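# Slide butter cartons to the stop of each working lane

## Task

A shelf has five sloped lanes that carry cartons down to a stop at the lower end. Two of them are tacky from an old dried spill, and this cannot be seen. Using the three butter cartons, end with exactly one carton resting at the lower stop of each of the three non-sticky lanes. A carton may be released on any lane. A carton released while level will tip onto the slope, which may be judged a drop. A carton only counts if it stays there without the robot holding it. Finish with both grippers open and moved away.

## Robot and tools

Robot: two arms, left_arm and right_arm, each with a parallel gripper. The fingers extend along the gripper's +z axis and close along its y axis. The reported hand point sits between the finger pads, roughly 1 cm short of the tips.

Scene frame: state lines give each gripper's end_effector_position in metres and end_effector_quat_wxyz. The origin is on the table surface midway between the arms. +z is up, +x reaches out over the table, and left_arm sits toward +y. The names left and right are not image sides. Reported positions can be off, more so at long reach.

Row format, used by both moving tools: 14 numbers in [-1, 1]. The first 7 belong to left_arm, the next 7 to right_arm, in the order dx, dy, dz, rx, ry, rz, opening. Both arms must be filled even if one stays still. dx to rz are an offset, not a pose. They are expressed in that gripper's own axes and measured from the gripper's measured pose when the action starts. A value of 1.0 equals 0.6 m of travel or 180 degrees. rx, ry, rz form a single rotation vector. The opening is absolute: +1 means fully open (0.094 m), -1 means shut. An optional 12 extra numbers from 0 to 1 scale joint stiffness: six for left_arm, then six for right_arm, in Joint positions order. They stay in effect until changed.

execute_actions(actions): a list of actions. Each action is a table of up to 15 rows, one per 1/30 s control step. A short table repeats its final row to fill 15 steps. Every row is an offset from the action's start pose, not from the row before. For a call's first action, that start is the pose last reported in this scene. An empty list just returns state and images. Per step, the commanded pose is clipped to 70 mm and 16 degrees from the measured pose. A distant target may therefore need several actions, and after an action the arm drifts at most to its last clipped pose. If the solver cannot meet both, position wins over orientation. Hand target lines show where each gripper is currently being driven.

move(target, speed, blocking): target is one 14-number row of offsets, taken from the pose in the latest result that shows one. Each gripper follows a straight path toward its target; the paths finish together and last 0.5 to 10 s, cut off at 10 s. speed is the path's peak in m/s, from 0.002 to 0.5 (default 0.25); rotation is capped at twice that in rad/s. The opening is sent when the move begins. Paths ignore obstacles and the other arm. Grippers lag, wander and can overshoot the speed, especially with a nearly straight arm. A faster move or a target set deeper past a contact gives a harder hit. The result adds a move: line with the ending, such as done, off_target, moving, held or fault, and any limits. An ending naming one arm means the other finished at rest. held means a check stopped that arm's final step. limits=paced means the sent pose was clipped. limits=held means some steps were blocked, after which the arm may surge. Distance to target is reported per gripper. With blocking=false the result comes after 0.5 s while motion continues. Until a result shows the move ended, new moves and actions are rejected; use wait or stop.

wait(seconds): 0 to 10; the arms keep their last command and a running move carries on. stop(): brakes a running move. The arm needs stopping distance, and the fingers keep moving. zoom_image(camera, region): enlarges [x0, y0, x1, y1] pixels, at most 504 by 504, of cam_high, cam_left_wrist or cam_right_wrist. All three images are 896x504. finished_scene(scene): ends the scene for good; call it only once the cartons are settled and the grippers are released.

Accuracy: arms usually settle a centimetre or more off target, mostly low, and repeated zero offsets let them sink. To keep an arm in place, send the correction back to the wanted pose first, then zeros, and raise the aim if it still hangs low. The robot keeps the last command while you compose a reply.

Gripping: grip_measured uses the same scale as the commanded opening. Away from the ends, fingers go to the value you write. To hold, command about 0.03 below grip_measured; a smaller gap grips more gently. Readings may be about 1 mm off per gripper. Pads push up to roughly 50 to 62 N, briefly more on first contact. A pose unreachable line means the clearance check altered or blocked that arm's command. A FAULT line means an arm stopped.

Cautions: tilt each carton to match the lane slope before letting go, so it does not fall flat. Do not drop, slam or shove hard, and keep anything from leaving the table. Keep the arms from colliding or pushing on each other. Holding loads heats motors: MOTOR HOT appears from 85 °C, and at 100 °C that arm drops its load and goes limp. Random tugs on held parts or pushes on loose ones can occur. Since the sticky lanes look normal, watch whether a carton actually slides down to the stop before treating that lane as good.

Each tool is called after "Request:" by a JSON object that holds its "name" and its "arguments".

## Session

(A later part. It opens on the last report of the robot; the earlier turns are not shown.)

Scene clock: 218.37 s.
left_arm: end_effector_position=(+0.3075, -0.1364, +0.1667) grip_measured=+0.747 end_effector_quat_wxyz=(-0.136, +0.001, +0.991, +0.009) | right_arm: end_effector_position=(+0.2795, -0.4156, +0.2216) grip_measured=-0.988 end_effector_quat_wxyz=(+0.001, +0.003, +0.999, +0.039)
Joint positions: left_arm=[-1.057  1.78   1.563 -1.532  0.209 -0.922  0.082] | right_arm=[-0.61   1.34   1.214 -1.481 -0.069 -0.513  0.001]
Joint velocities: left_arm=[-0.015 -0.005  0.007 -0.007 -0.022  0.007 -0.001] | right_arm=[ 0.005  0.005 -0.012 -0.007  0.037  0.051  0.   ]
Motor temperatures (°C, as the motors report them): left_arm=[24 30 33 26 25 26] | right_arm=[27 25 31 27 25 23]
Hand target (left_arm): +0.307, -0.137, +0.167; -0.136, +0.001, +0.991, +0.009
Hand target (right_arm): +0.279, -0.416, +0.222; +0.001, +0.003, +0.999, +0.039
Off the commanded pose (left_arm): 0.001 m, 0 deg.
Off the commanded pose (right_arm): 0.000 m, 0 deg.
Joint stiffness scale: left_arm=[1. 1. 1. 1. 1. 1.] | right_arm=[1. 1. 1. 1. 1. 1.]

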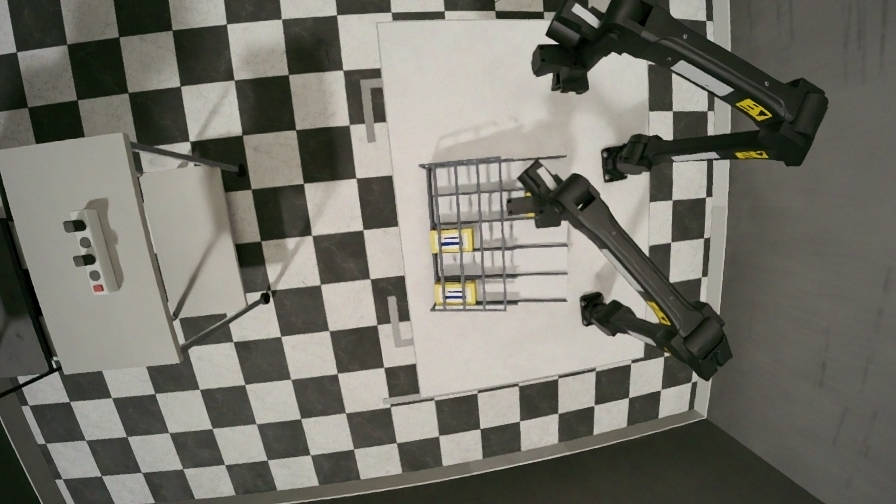

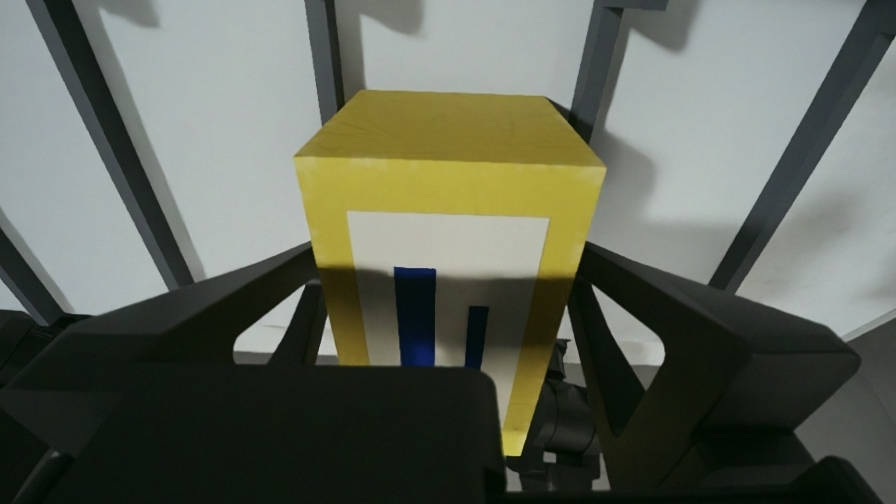

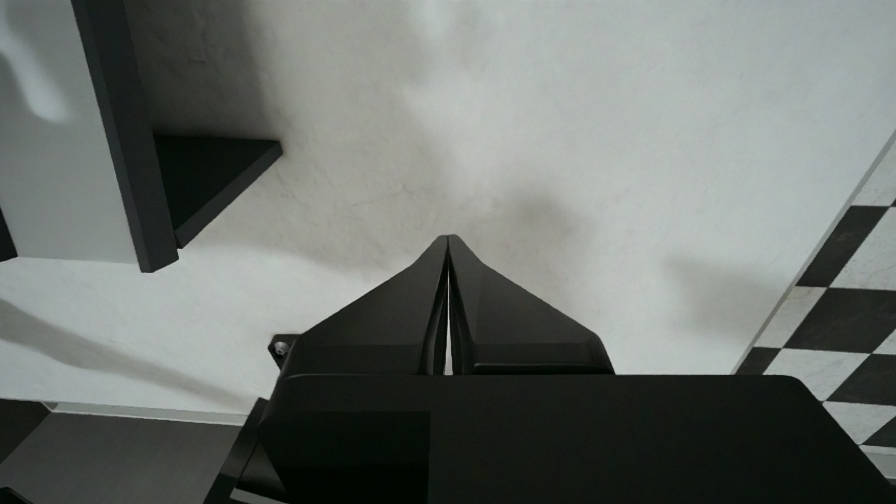

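Request:
{"name": "execute_actions", "arguments": {"actions": [[[0,0,0,0,0,0,0.28,0,0,0,0,0,0,-1]],[[0,0,0,0,0,0,0.28,0,0,0,0,0,0,-1]]]}}

Request:
{"name": "move", "arguments": {"target": [0,0,-0.13,0,0,0,0.28,0,0,0,0,0,0,-1], "speed": 0.12}}

Request:
{"name": "move", "arguments": {"target": [0,-0.145,0,0,0,0,0.28,0,0,0,0,0,0,-1], "speed": 0.1}}

Scene clock: 221.90 s.
left_arm: end_effector_position=(+0.3076, -0.1360, +0.1668) grip_measured=+0.331 end_effector_quat_wxyz=(-0.135, +0.001, +0.991, +0.010) | right_arm: end_effector_position=(+0.2795, -0.4156, +0.2216) grip_measured=-0.988 end_effector_quat_wxyz=(+0.001, +0.003, +0.999, +0.039)
Joint positions: left_arm=[-1.057  1.779  1.563 -1.533  0.207 -0.922  0.063] | right_arm=[-0.61   1.34   1.214 -1.481 -0.069 -0.513  0.001]
Joint velocities: left_arm=[-0.015  0.005 -0.012 -0.002 -0.007 -0.007 -0.001] | right_arm=[ 0.005 -0.005  0.002 -0.007 -0.051  0.051  0.   ]
Motor temperatures (°C, as the motors report them): left_arm=[24 30 33 26 25 26] | right_arm=[27 25 31 27 25 23]
Hand target (left_arm): +0.308, -0.136, +0.167; -0.135, +0.001, +0.991, +0.010
Hand target (right_arm): +0.279, -0.416, +0.222; +0.001, +0.003, +0.999, +0.039
Off the commanded pose (left_arm): 0.000 m, 0 deg.
Off the commanded pose (right_arm): 0.000 m, 0 deg.
Joint stiffness scale: left_arm=[1. 1. 1. 1. 1. 1.] | right_arm=[1. 1. 1. 1. 1. 1.]

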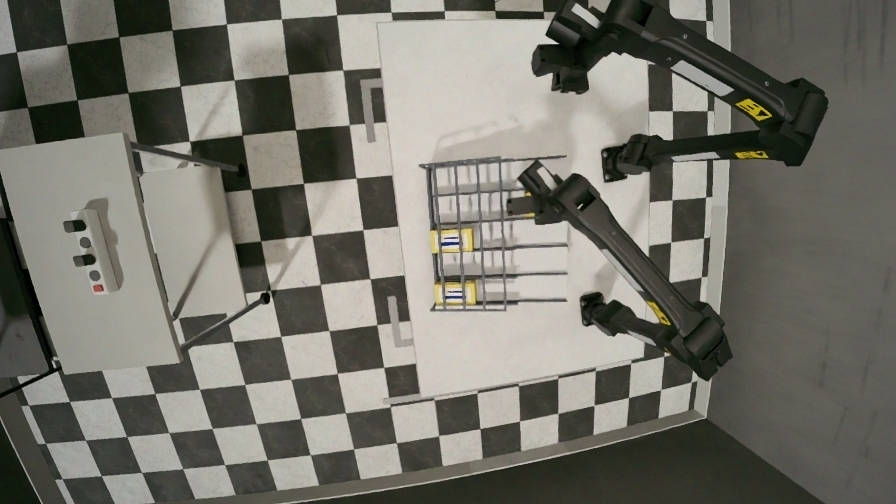

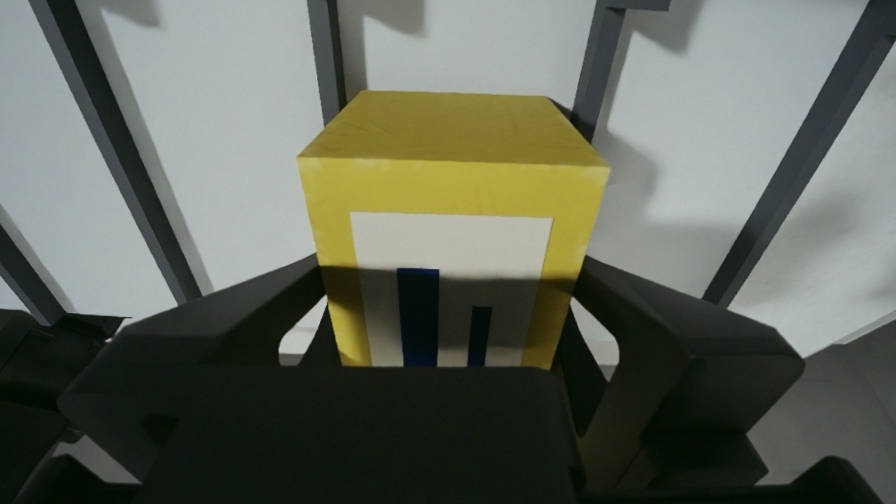

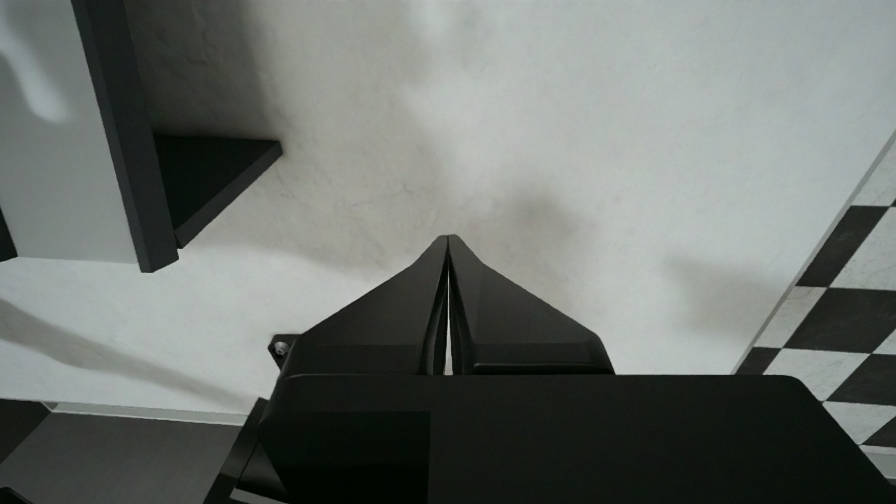

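Scene clock: 222.90 s.
left_arm: end_effector_position=(+0.3198, -0.1300, +0.2054) grip_measured=+0.331 end_effector_quat_wxyz=(-0.139, -0.008, +0.990, +0.020) | right_arm: end_effector_position=(+0.2795, -0.4156, +0.2216) grip_measured=-0.988 end_effector_quat_wxyz=(+0.001, +0.003, +0.999, +0.039)
Joint positions: left_arm=[-1.033  1.783  1.668 -1.659  0.198 -0.915  0.063] | right_arm=[-0.61   1.34   1.214 -1.481 -0.069 -0.513  0.001]
Joint velocities: left_arm=[-0.015  0.005  0.002  0.017 -0.081  0.037  0.   ] | right_arm=[-0.005  0.005 -0.002  0.007 -0.095  0.007  0.   ]
Motor temperatures (°C, as the motors report them): left_arm=[24 30 34 26 25 26] | right_arm=[27 25 31 27 25 23]
Hand target (left_arm): +0.328, -0.136, +0.241; -0.121, -0.001, +0.993, -0.008
Hand target (right_arm): +0.279, -0.416, +0.222; +0.001, +0.003, +0.999, +0.039
Off the commanded pose (left_arm): 0.038 m, 2 deg.
Off the commanded pose (right_arm): 0.000 m, 0 deg.
Joint stiffness scale: left_arm=[1. 1. 1. 1. 1. 1.] | right_arm=[1. 1. 1. 1. 1. 1.]
joint sent to its limit (left arm) — the command would take joint 4 (wrist pitch) past its lower limit, so that joint was sent only as far as its limit.
move: off_target (left_arm)

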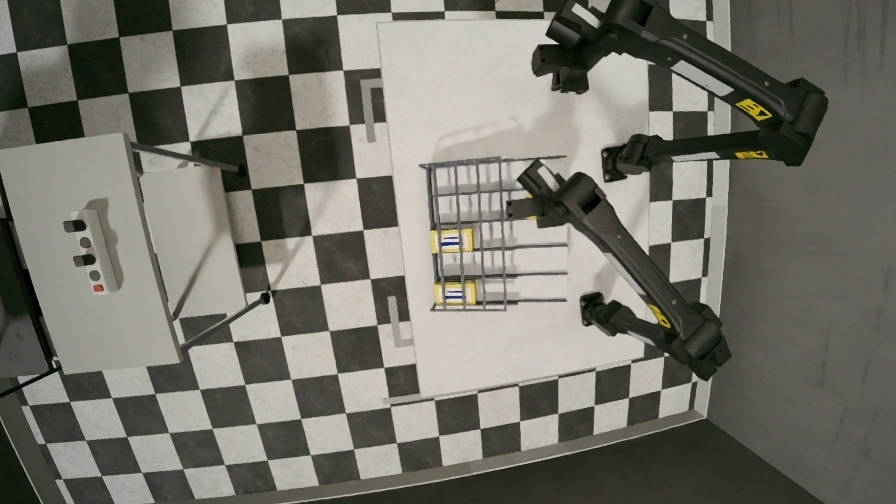

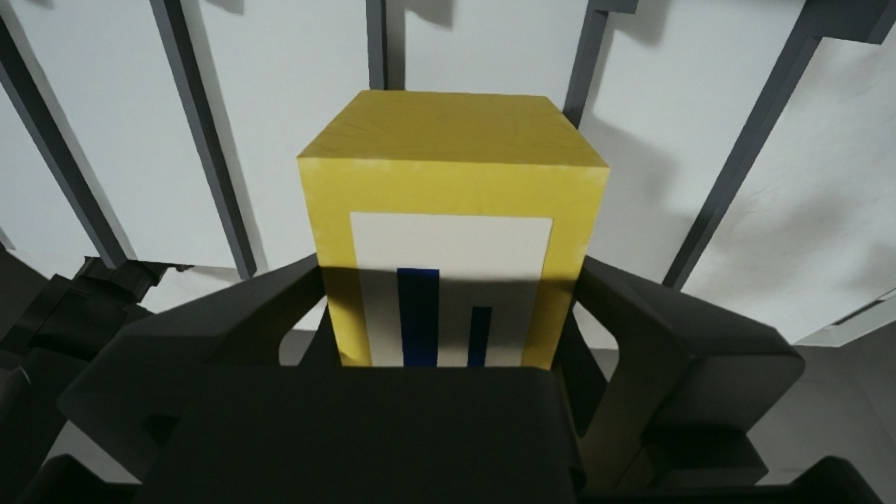

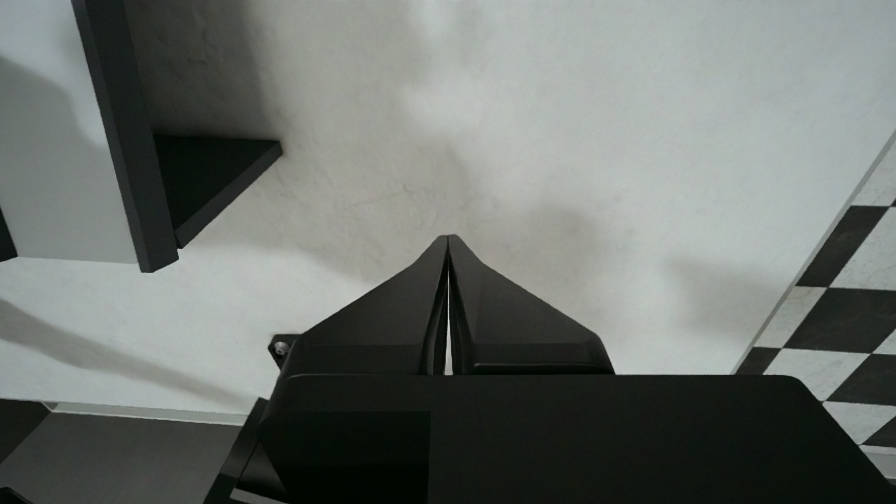

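Scene clock: 224.20 s.
left_arm: end_effector_position=(+0.3120, -0.2008, +0.1763) grip_measured=+0.331 end_effector_quat_wxyz=(-0.146, -0.005, +0.989, +0.035) | right_arm: end_effector_position=(+0.2795, -0.4156, +0.2216) grip_measured=-0.988 end_effector_quat_wxyz=(+0.001, +0.003, +0.999, +0.039)
Joint positions: left_arm=[-1.119  1.96   1.848 -1.678  0.21  -0.992  0.063] | right_arm=[-0.61   1.34   1.214 -1.481 -0.069 -0.513  0.001]
Joint velocities: left_arm=[ 0.015 -0.015 -0.012 -0.012 -0.051 -0.022 -0.001] | right_arm=[ 0.005 -0.015 -0.007  0.002  0.007  0.022 -0.001]
Motor temperatures (°C, as the motors report them): left_arm=[24 30 34 26 25 26] | right_arm=[27 25 31 27 25 23]
Hand target (left_arm): +0.319, -0.215, +0.201; -0.132, -0.009, +0.991, +0.008
Hand target (right_arm): +0.279, -0.416, +0.222; +0.001, +0.003, +0.999, +0.039
Off the commanded pose (left_arm): 0.031 m, 2 deg.
Off the commanded pose (right_arm): 0.000 m, 0 deg.
Joint stiffness scale: left_arm=[1. 1. 1. 1. 1. 1.] | right_arm=[1. 1. 1. 1. 1. 1.]
joint sent to its limit (left arm) — the command would take joint 4 (wrist pitch) past its lower limit, so that joint was sent only as far as its limit.
move: off_target (left_arm)

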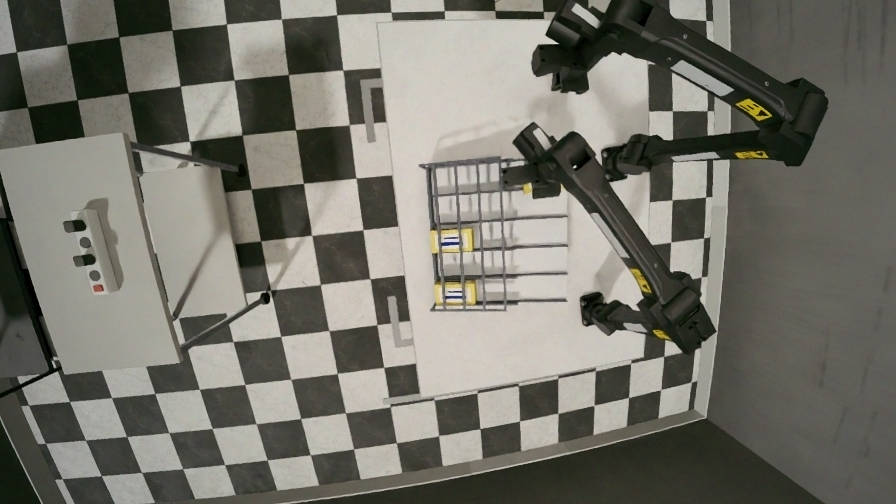

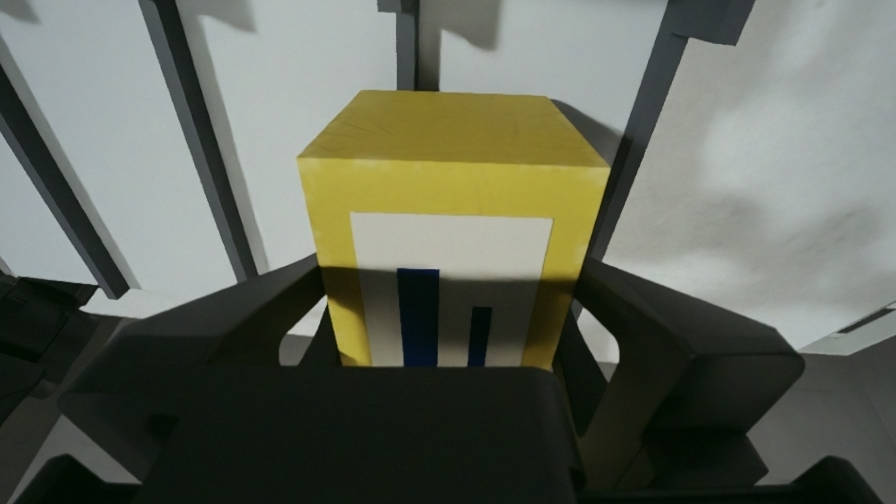

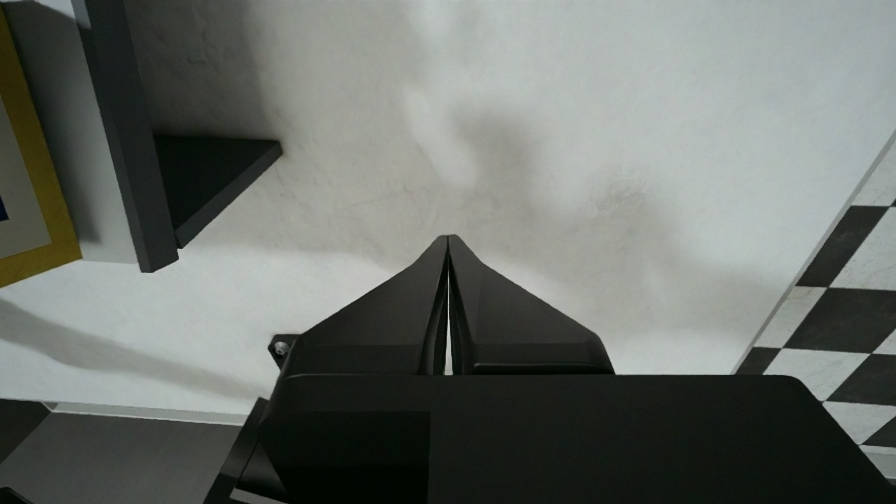

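Request:
{"name": "move", "arguments": {"target": [0,-0.06,-0.07,0,0,0,0.28,0,0,0,0,0,0,-1], "speed": 0.06}}

Scene clock: 227.23 s.
left_arm: end_effector_position=(+0.3211, -0.2209, +0.1896) grip_measured=+0.331 end_effector_quat_wxyz=(-0.132, -0.011, +0.991, +0.014) | right_arm: end_effector_position=(+0.2795, -0.4156, +0.2216) grip_measured=-0.988 end_effector_quat_wxyz=(+0.001, +0.003, +0.999, +0.039)
Joint positions: left_arm=[-1.124  1.983  1.925 -1.678  0.209 -1.015  0.063] | right_arm=[-0.61   1.34   1.214 -1.481 -0.069 -0.513  0.001]
Joint velocities: left_arm=[-0.005 -0.005 -0.002 -0.007  0.007 -0.037  0.001] | right_arm=[-0.005  0.005  0.002 -0.002 -0.037  0.037 -0.   ]
Motor temperatures (°C, as the motors report them): left_arm=[24 30 35 26 25 26] | right_arm=[27 25 31 27 25 23]
Hand target (left_arm): +0.323, -0.238, +0.214; -0.119, -0.011, +0.993, -0.012
Hand target (right_arm): +0.279, -0.416, +0.222; +0.001, +0.003, +0.999, +0.039
Off the commanded pose (left_arm): 0.031 m, 3 deg.
Off the commanded pose (right_arm): 0.000 m, 0 deg.
Joint stiffness scale: left_arm=[1. 1. 1. 1. 1. 1.] | right_arm=[1. 1. 1. 1. 1. 1.]
joint sent to its limit (left arm) — the command would take joint 4 (wrist pitch) past its lower limit, so that joint was sent only as far as its limit.
move: off_target (left_arm)

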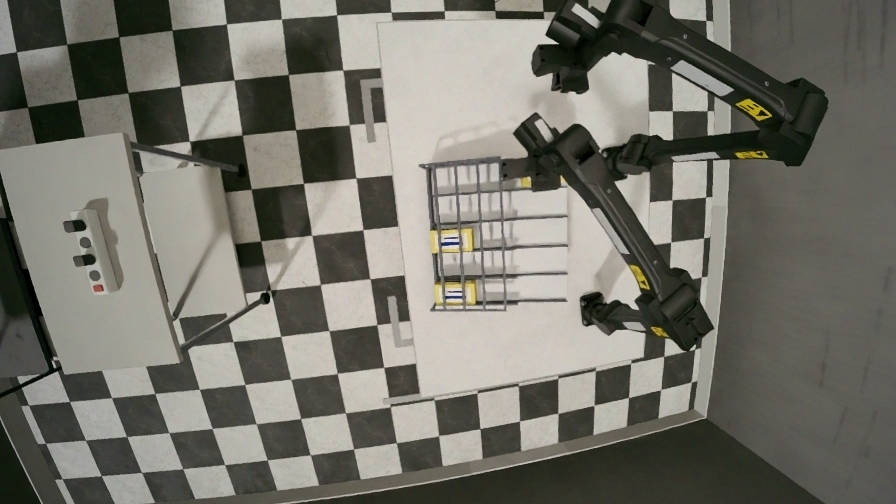

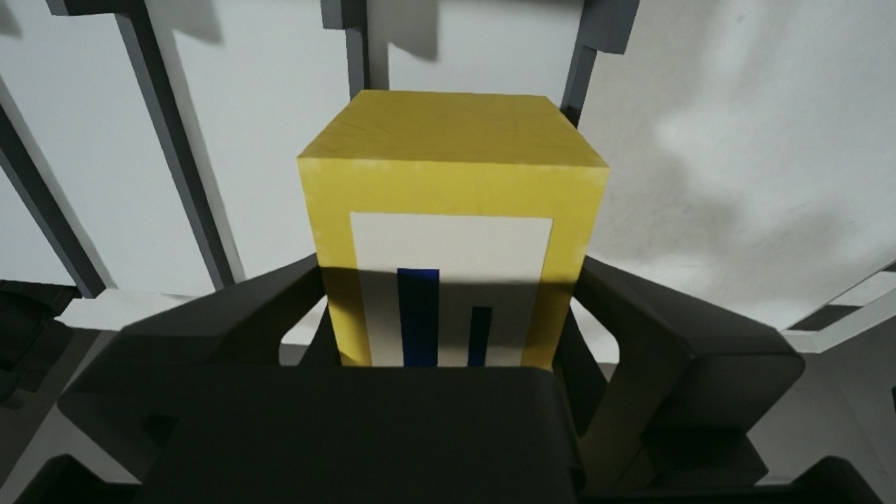

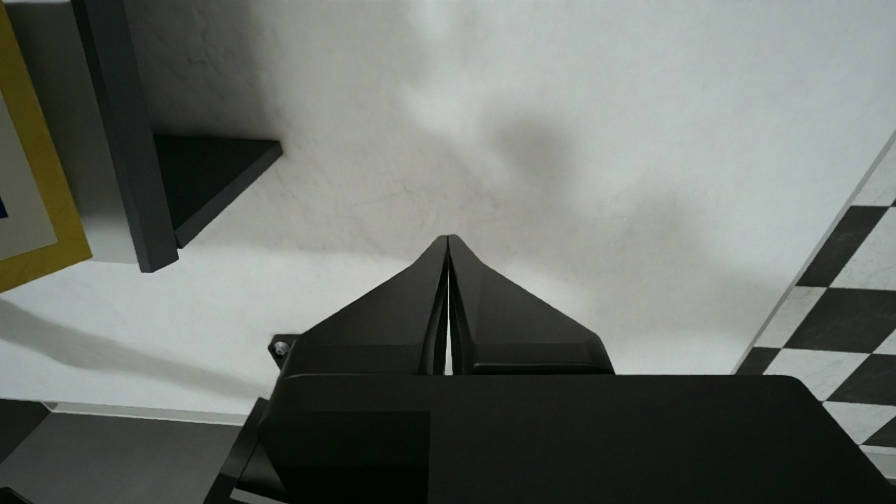

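Request:
{"name": "move", "arguments": {"target": [0.015,-0.015,0.035,0,0,0,0.28,0,0,0,0,0,0,-1], "speed": 0.03}}

Scene clock: 231.17 s.
left_arm: end_effector_position=(+0.3107, -0.2246, +0.1719) grip_measured=+0.331 end_effector_quat_wxyz=(-0.132, -0.007, +0.991, +0.019) | right_arm: end_effector_position=(+0.2795, -0.4156, +0.2216) grip_measured=-0.988 end_effector_quat_wxyz=(+0.001, +0.003, +0.999, +0.039)
Joint positions: left_arm=[-1.143  1.986  1.883 -1.638  0.207 -1.026  0.063] | right_arm=[-0.61   1.34   1.214 -1.481 -0.069 -0.513  0.001]
Joint velocities: left_arm=[-0.005 -0.015 -0.007  0.017  0.095  0.007 -0.001] | right_arm=[-0.015 -0.015 -0.002 -0.007 -0.037 -0.007 -0.   ]
Motor temperatures (°C, as the motors report them): left_arm=[24 30 36 26 25 26] | right_arm=[27 25 31 27 25 23]
Hand target (left_arm): +0.307, -0.229, +0.171; -0.132, -0.011, +0.991, +0.014
Hand target (right_arm): +0.279, -0.416, +0.222; +0.001, +0.003, +0.999, +0.039
Off the commanded pose (left_arm): 0.006 m, 1 deg.
Off the commanded pose (right_arm): 0.000 m, 0 deg.
Joint stiffness scale: left_arm=[1. 1. 1. 1. 1. 1.] | right_arm=[1. 1. 1. 1. 1. 1.]
move: done

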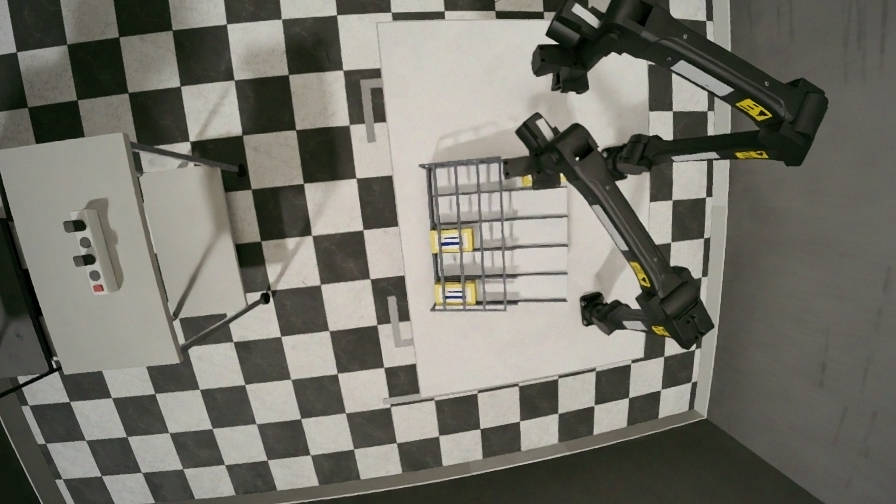

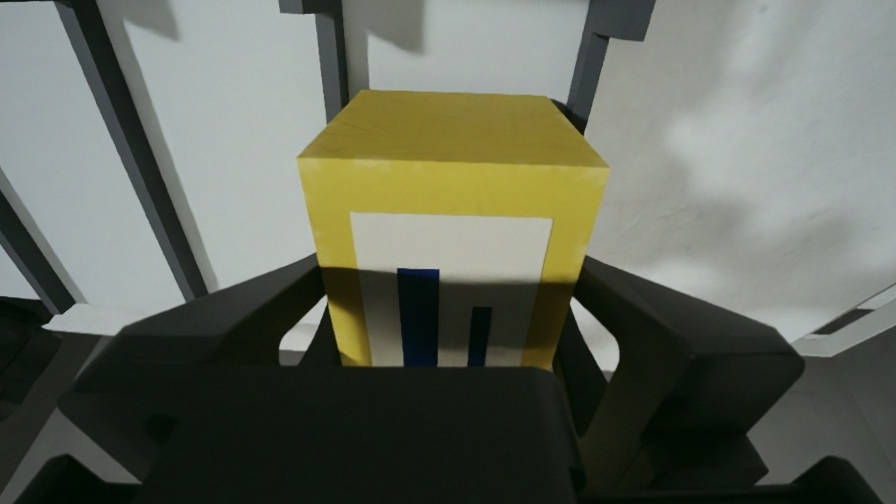

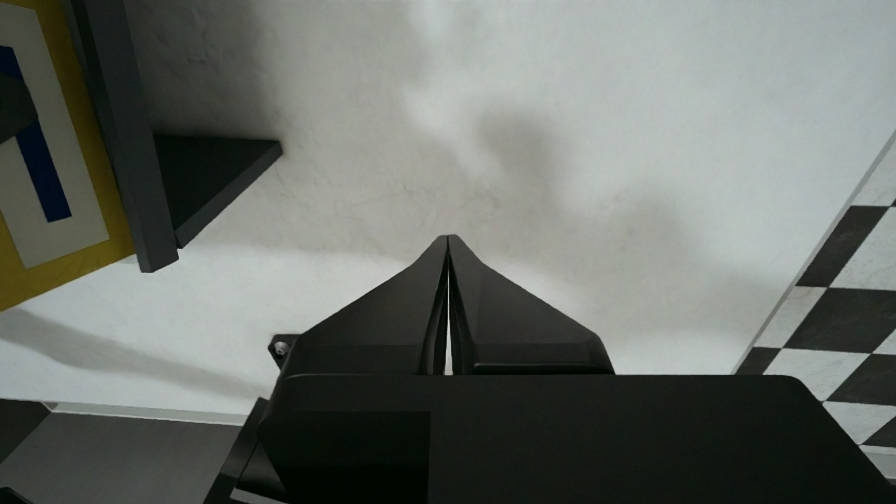

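Request:
{"name": "move", "arguments": {"target": [0,0,0.012,0,0,0,0.28,0,0,0,0,0,0,-1], "speed": 0.02}}

Request:
{"name": "execute_actions", "arguments": {"actions": [[[0,0,0,0,0,0,0.75,0,0,0,0,0,0,-1]],[[0,0,0,0,0,0,0.75,0,0,0,0,0,0,-1]],[[0,0,0,0,0,0,0.75,0,0,0,0,0,0,-1]],[[0,0,0,0,0,0,0.75,0,0,0,0,0,0,-1]]]}}

Scene clock: 234.50 s.
left_arm: end_effector_position=(+0.3100, -0.2225, +0.1669) grip_measured=+0.331 end_effector_quat_wxyz=(-0.132, -0.008, +0.991, +0.023) | right_arm: end_effector_position=(+0.2795, -0.4156, +0.2216) grip_measured=-0.988 end_effector_quat_wxyz=(+0.001, +0.003, +0.999, +0.039)
Joint positions: left_arm=[-1.143  1.986  1.87  -1.632  0.204 -1.027  0.063] | right_arm=[-0.61   1.34   1.214 -1.481 -0.069 -0.513  0.001]
Joint velocities: left_arm=[-0.015 -0.015 -0.002  0.027 -0.037 -0.022 -0.001] | right_arm=[-0.005 -0.005  0.002 -0.007  0.066 -0.007  0.   ]
Motor temperatures (°C, as the motors report them): left_arm=[24 31 35 26 25 26] | right_arm=[27 25 32 27 25 23]
Hand target (left_arm): +0.309, -0.224, +0.165; -0.132, -0.007, +0.991, +0.019
Hand target (right_arm): +0.279, -0.416, +0.222; +0.001, +0.003, +0.999, +0.039
Off the commanded pose (left_arm): 0.003 m, 0 deg.
Off the commanded pose (right_arm): 0.000 m, 0 deg.
Joint stiffness scale: left_arm=[1. 1. 1. 1. 1. 1.] | right_arm=[1. 1. 1. 1. 1. 1.]
move: done

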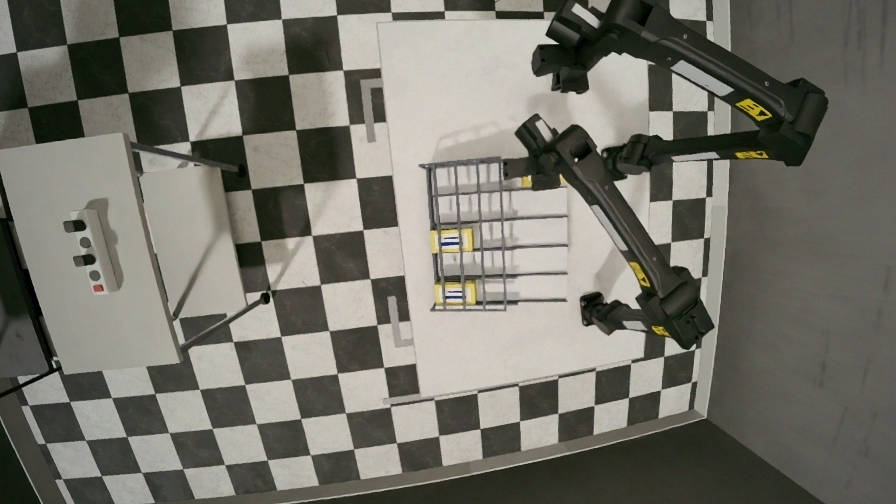

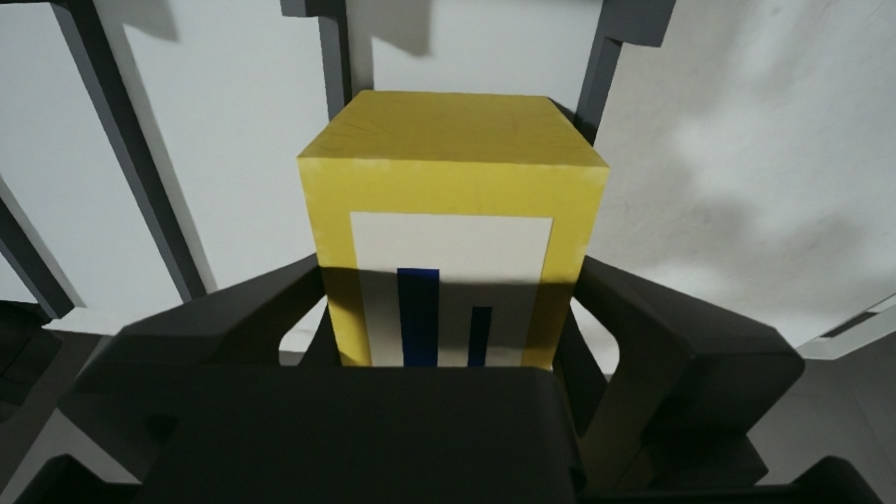

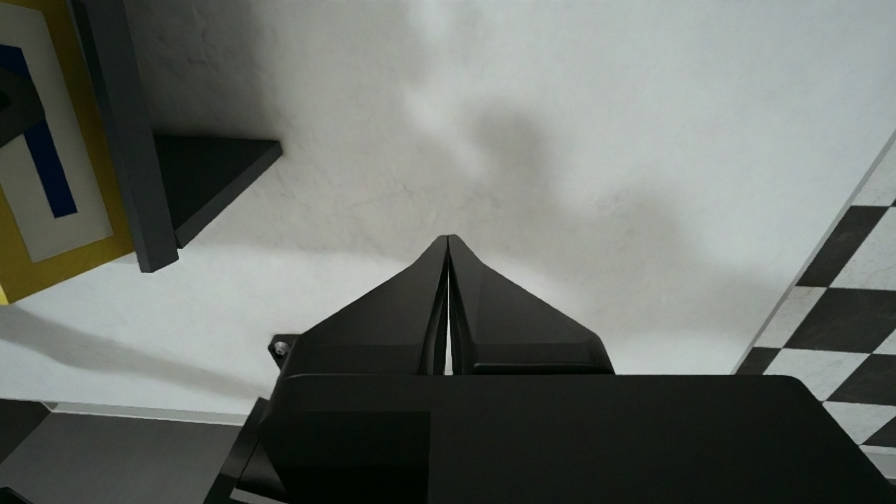

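Scene clock: 236.50 s.
left_arm: end_effector_position=(+0.3099, -0.2224, +0.1675) grip_measured=+0.747 end_effector_quat_wxyz=(-0.132, -0.008, +0.991, +0.022) | right_arm: end_effector_position=(+0.2795, -0.4156, +0.2216) grip_measured=-0.988 end_effector_quat_wxyz=(+0.001, +0.003, +0.999, +0.039)
Joint positions: left_arm=[-1.143  1.985  1.87  -1.632  0.204 -1.027  0.082] | right_arm=[-0.61   1.34   1.214 -1.481 -0.069 -0.513  0.001]
Joint velocities: left_arm=[ 0.015  0.005 -0.007  0.002 -0.066 -0.022 -0.001] | right_arm=[ 0.005 -0.005 -0.007 -0.002 -0.007 -0.007  0.   ]
Motor temperatures (°C, as the motors report them): left_arm=[24 31 35 26 25 26] | right_arm=[27 25 32 27 25 23]
Hand target (left_arm): +0.310, -0.222, +0.168; -0.132, -0.008, +0.991, +0.022
Hand target (right_arm): +0.279, -0.416, +0.222; +0.001, +0.003, +0.999, +0.039
Off the commanded pose (left_arm): 0.000 m, 0 deg.
Off the commanded pose (right_arm): 0.000 m, 0 deg.
Joint stiffness scale: left_arm=[1. 1. 1. 1. 1. 1.] | right_arm=[1. 1. 1. 1. 1. 1.]

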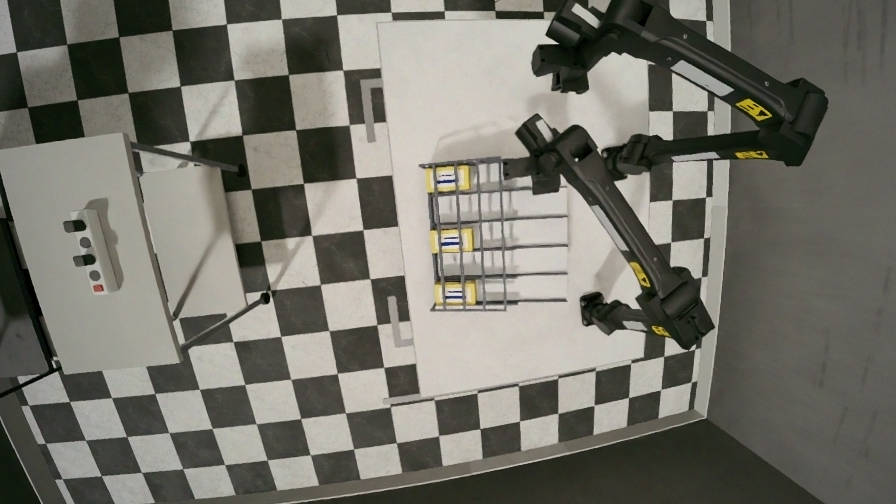

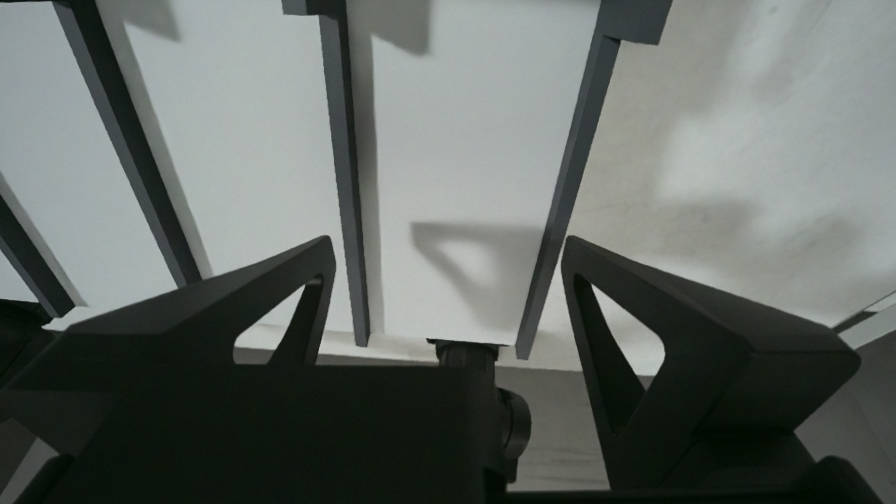

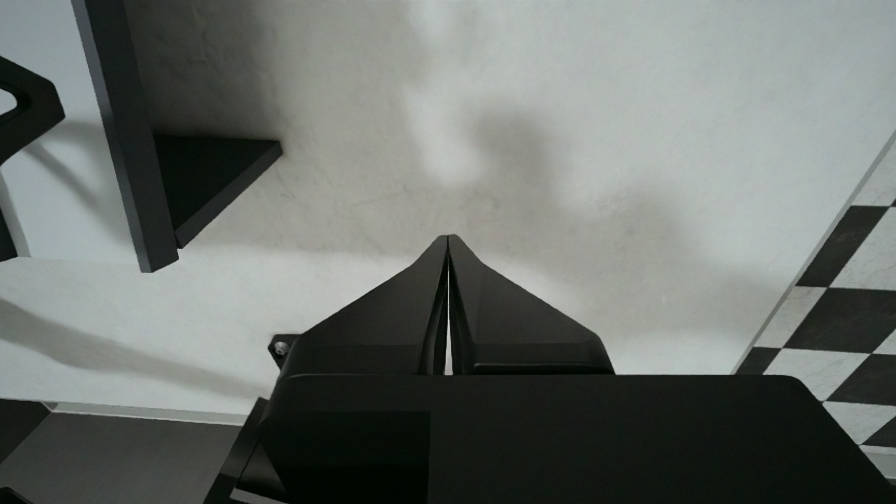

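Request:
{"name": "move", "arguments": {"target": [0.05,0.1,-0.15,0,-0.05,0,0.75,0,0,0,0,0,0,-1], "speed": 0.15}}

Request:
{"name": "finished_scene", "arguments": {"scene": 1}}

Scene clock: 242.37 s.
left_arm: end_effector_position=(+0.3070, -0.1737, +0.2769) grip_measured=+0.747 end_effector_quat_wxyz=(-0.035, +0.001, +0.999, -0.011) | right_arm: end_effector_position=(+0.2795, -0.4156, +0.2216) grip_measured=-0.988 end_effector_quat_wxyz=(+0.001, +0.003, +0.999, +0.039)
Joint positions: left_arm=[-1.143  1.743  1.822 -1.668  0.072 -1.027  0.082] | right_arm=[-0.61   1.34   1.214 -1.481 -0.069 -0.513  0.001]
Joint velocities: left_arm=[-0.005 -0.015 -0.002  0.002 -0.022 -0.007 -0.001] | right_arm=[-0.015 -0.015 -0.002  0.002  0.022  0.022 -0.002]
Motor temperatures (°C, as the motors report them): left_arm=[24 31 34 26 25 26] | right_arm=[27 25 32 27 25 23]
Hand target (left_arm): +0.305, -0.168, +0.266; -0.045, -0.007, +0.999, +0.008
Hand target (right_arm): +0.279, -0.416, +0.222; +0.001, +0.003, +0.999, +0.039
Off the commanded pose (left_arm): 0.014 m, 5 deg.
Off the commanded pose (right_arm): 0.000 m, 0 deg.
Joint stiffness scale: left_arm=[1. 1. 1. 1. 1. 1.] | right_arm=[1. 1. 1. 1. 1. 1.]
joint sent to its limit (left arm) — the command would take joint 4 (wrist pitch) past its lower limit, so that joint was sent only as far as its limit.
move: off_target (left_arm)

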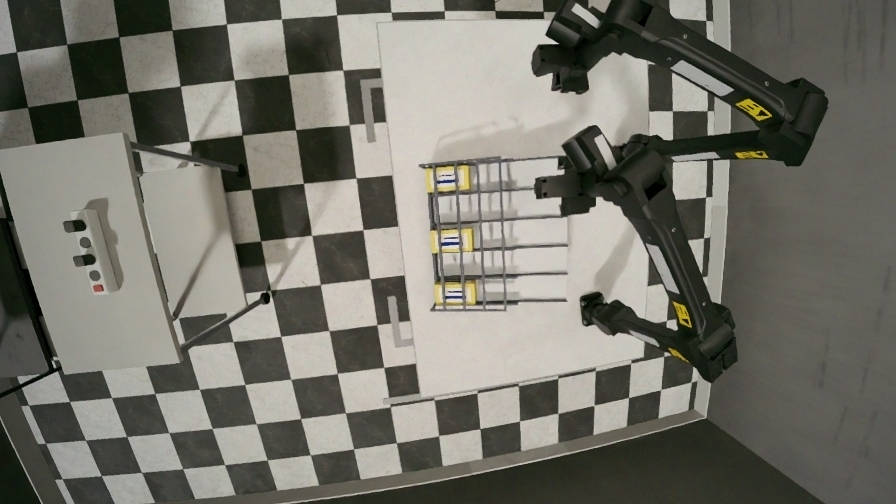

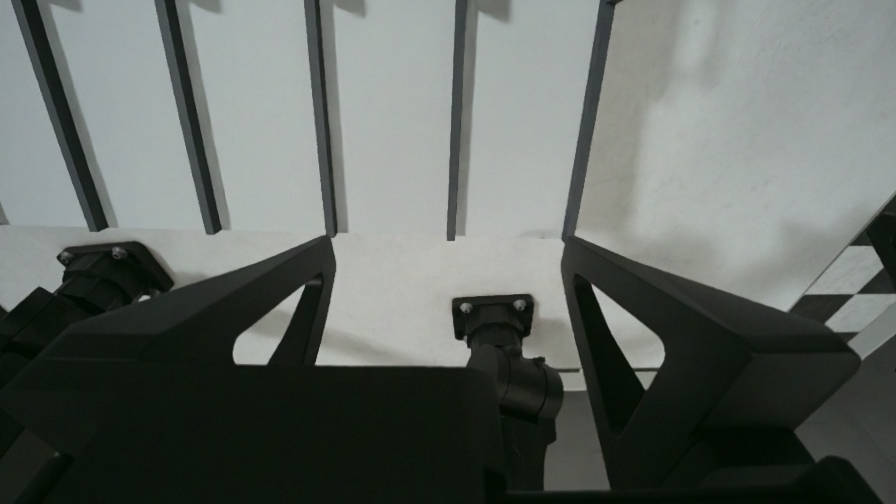

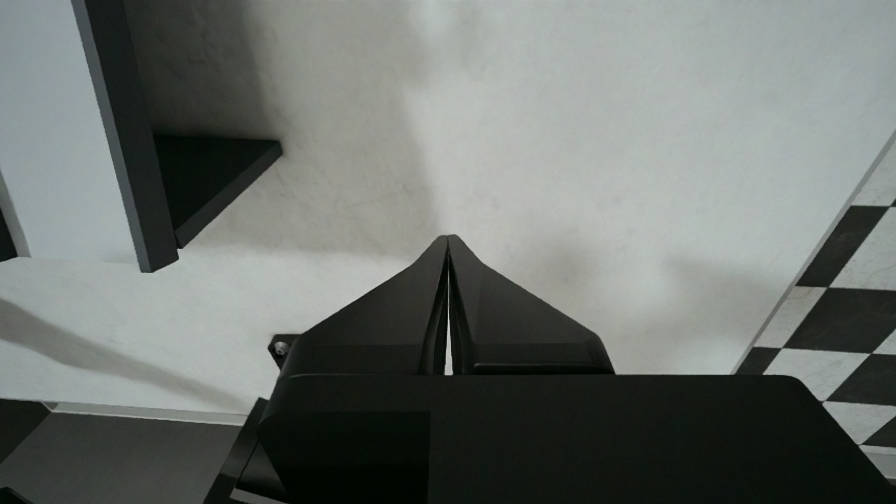

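The scene is finished: the task was done.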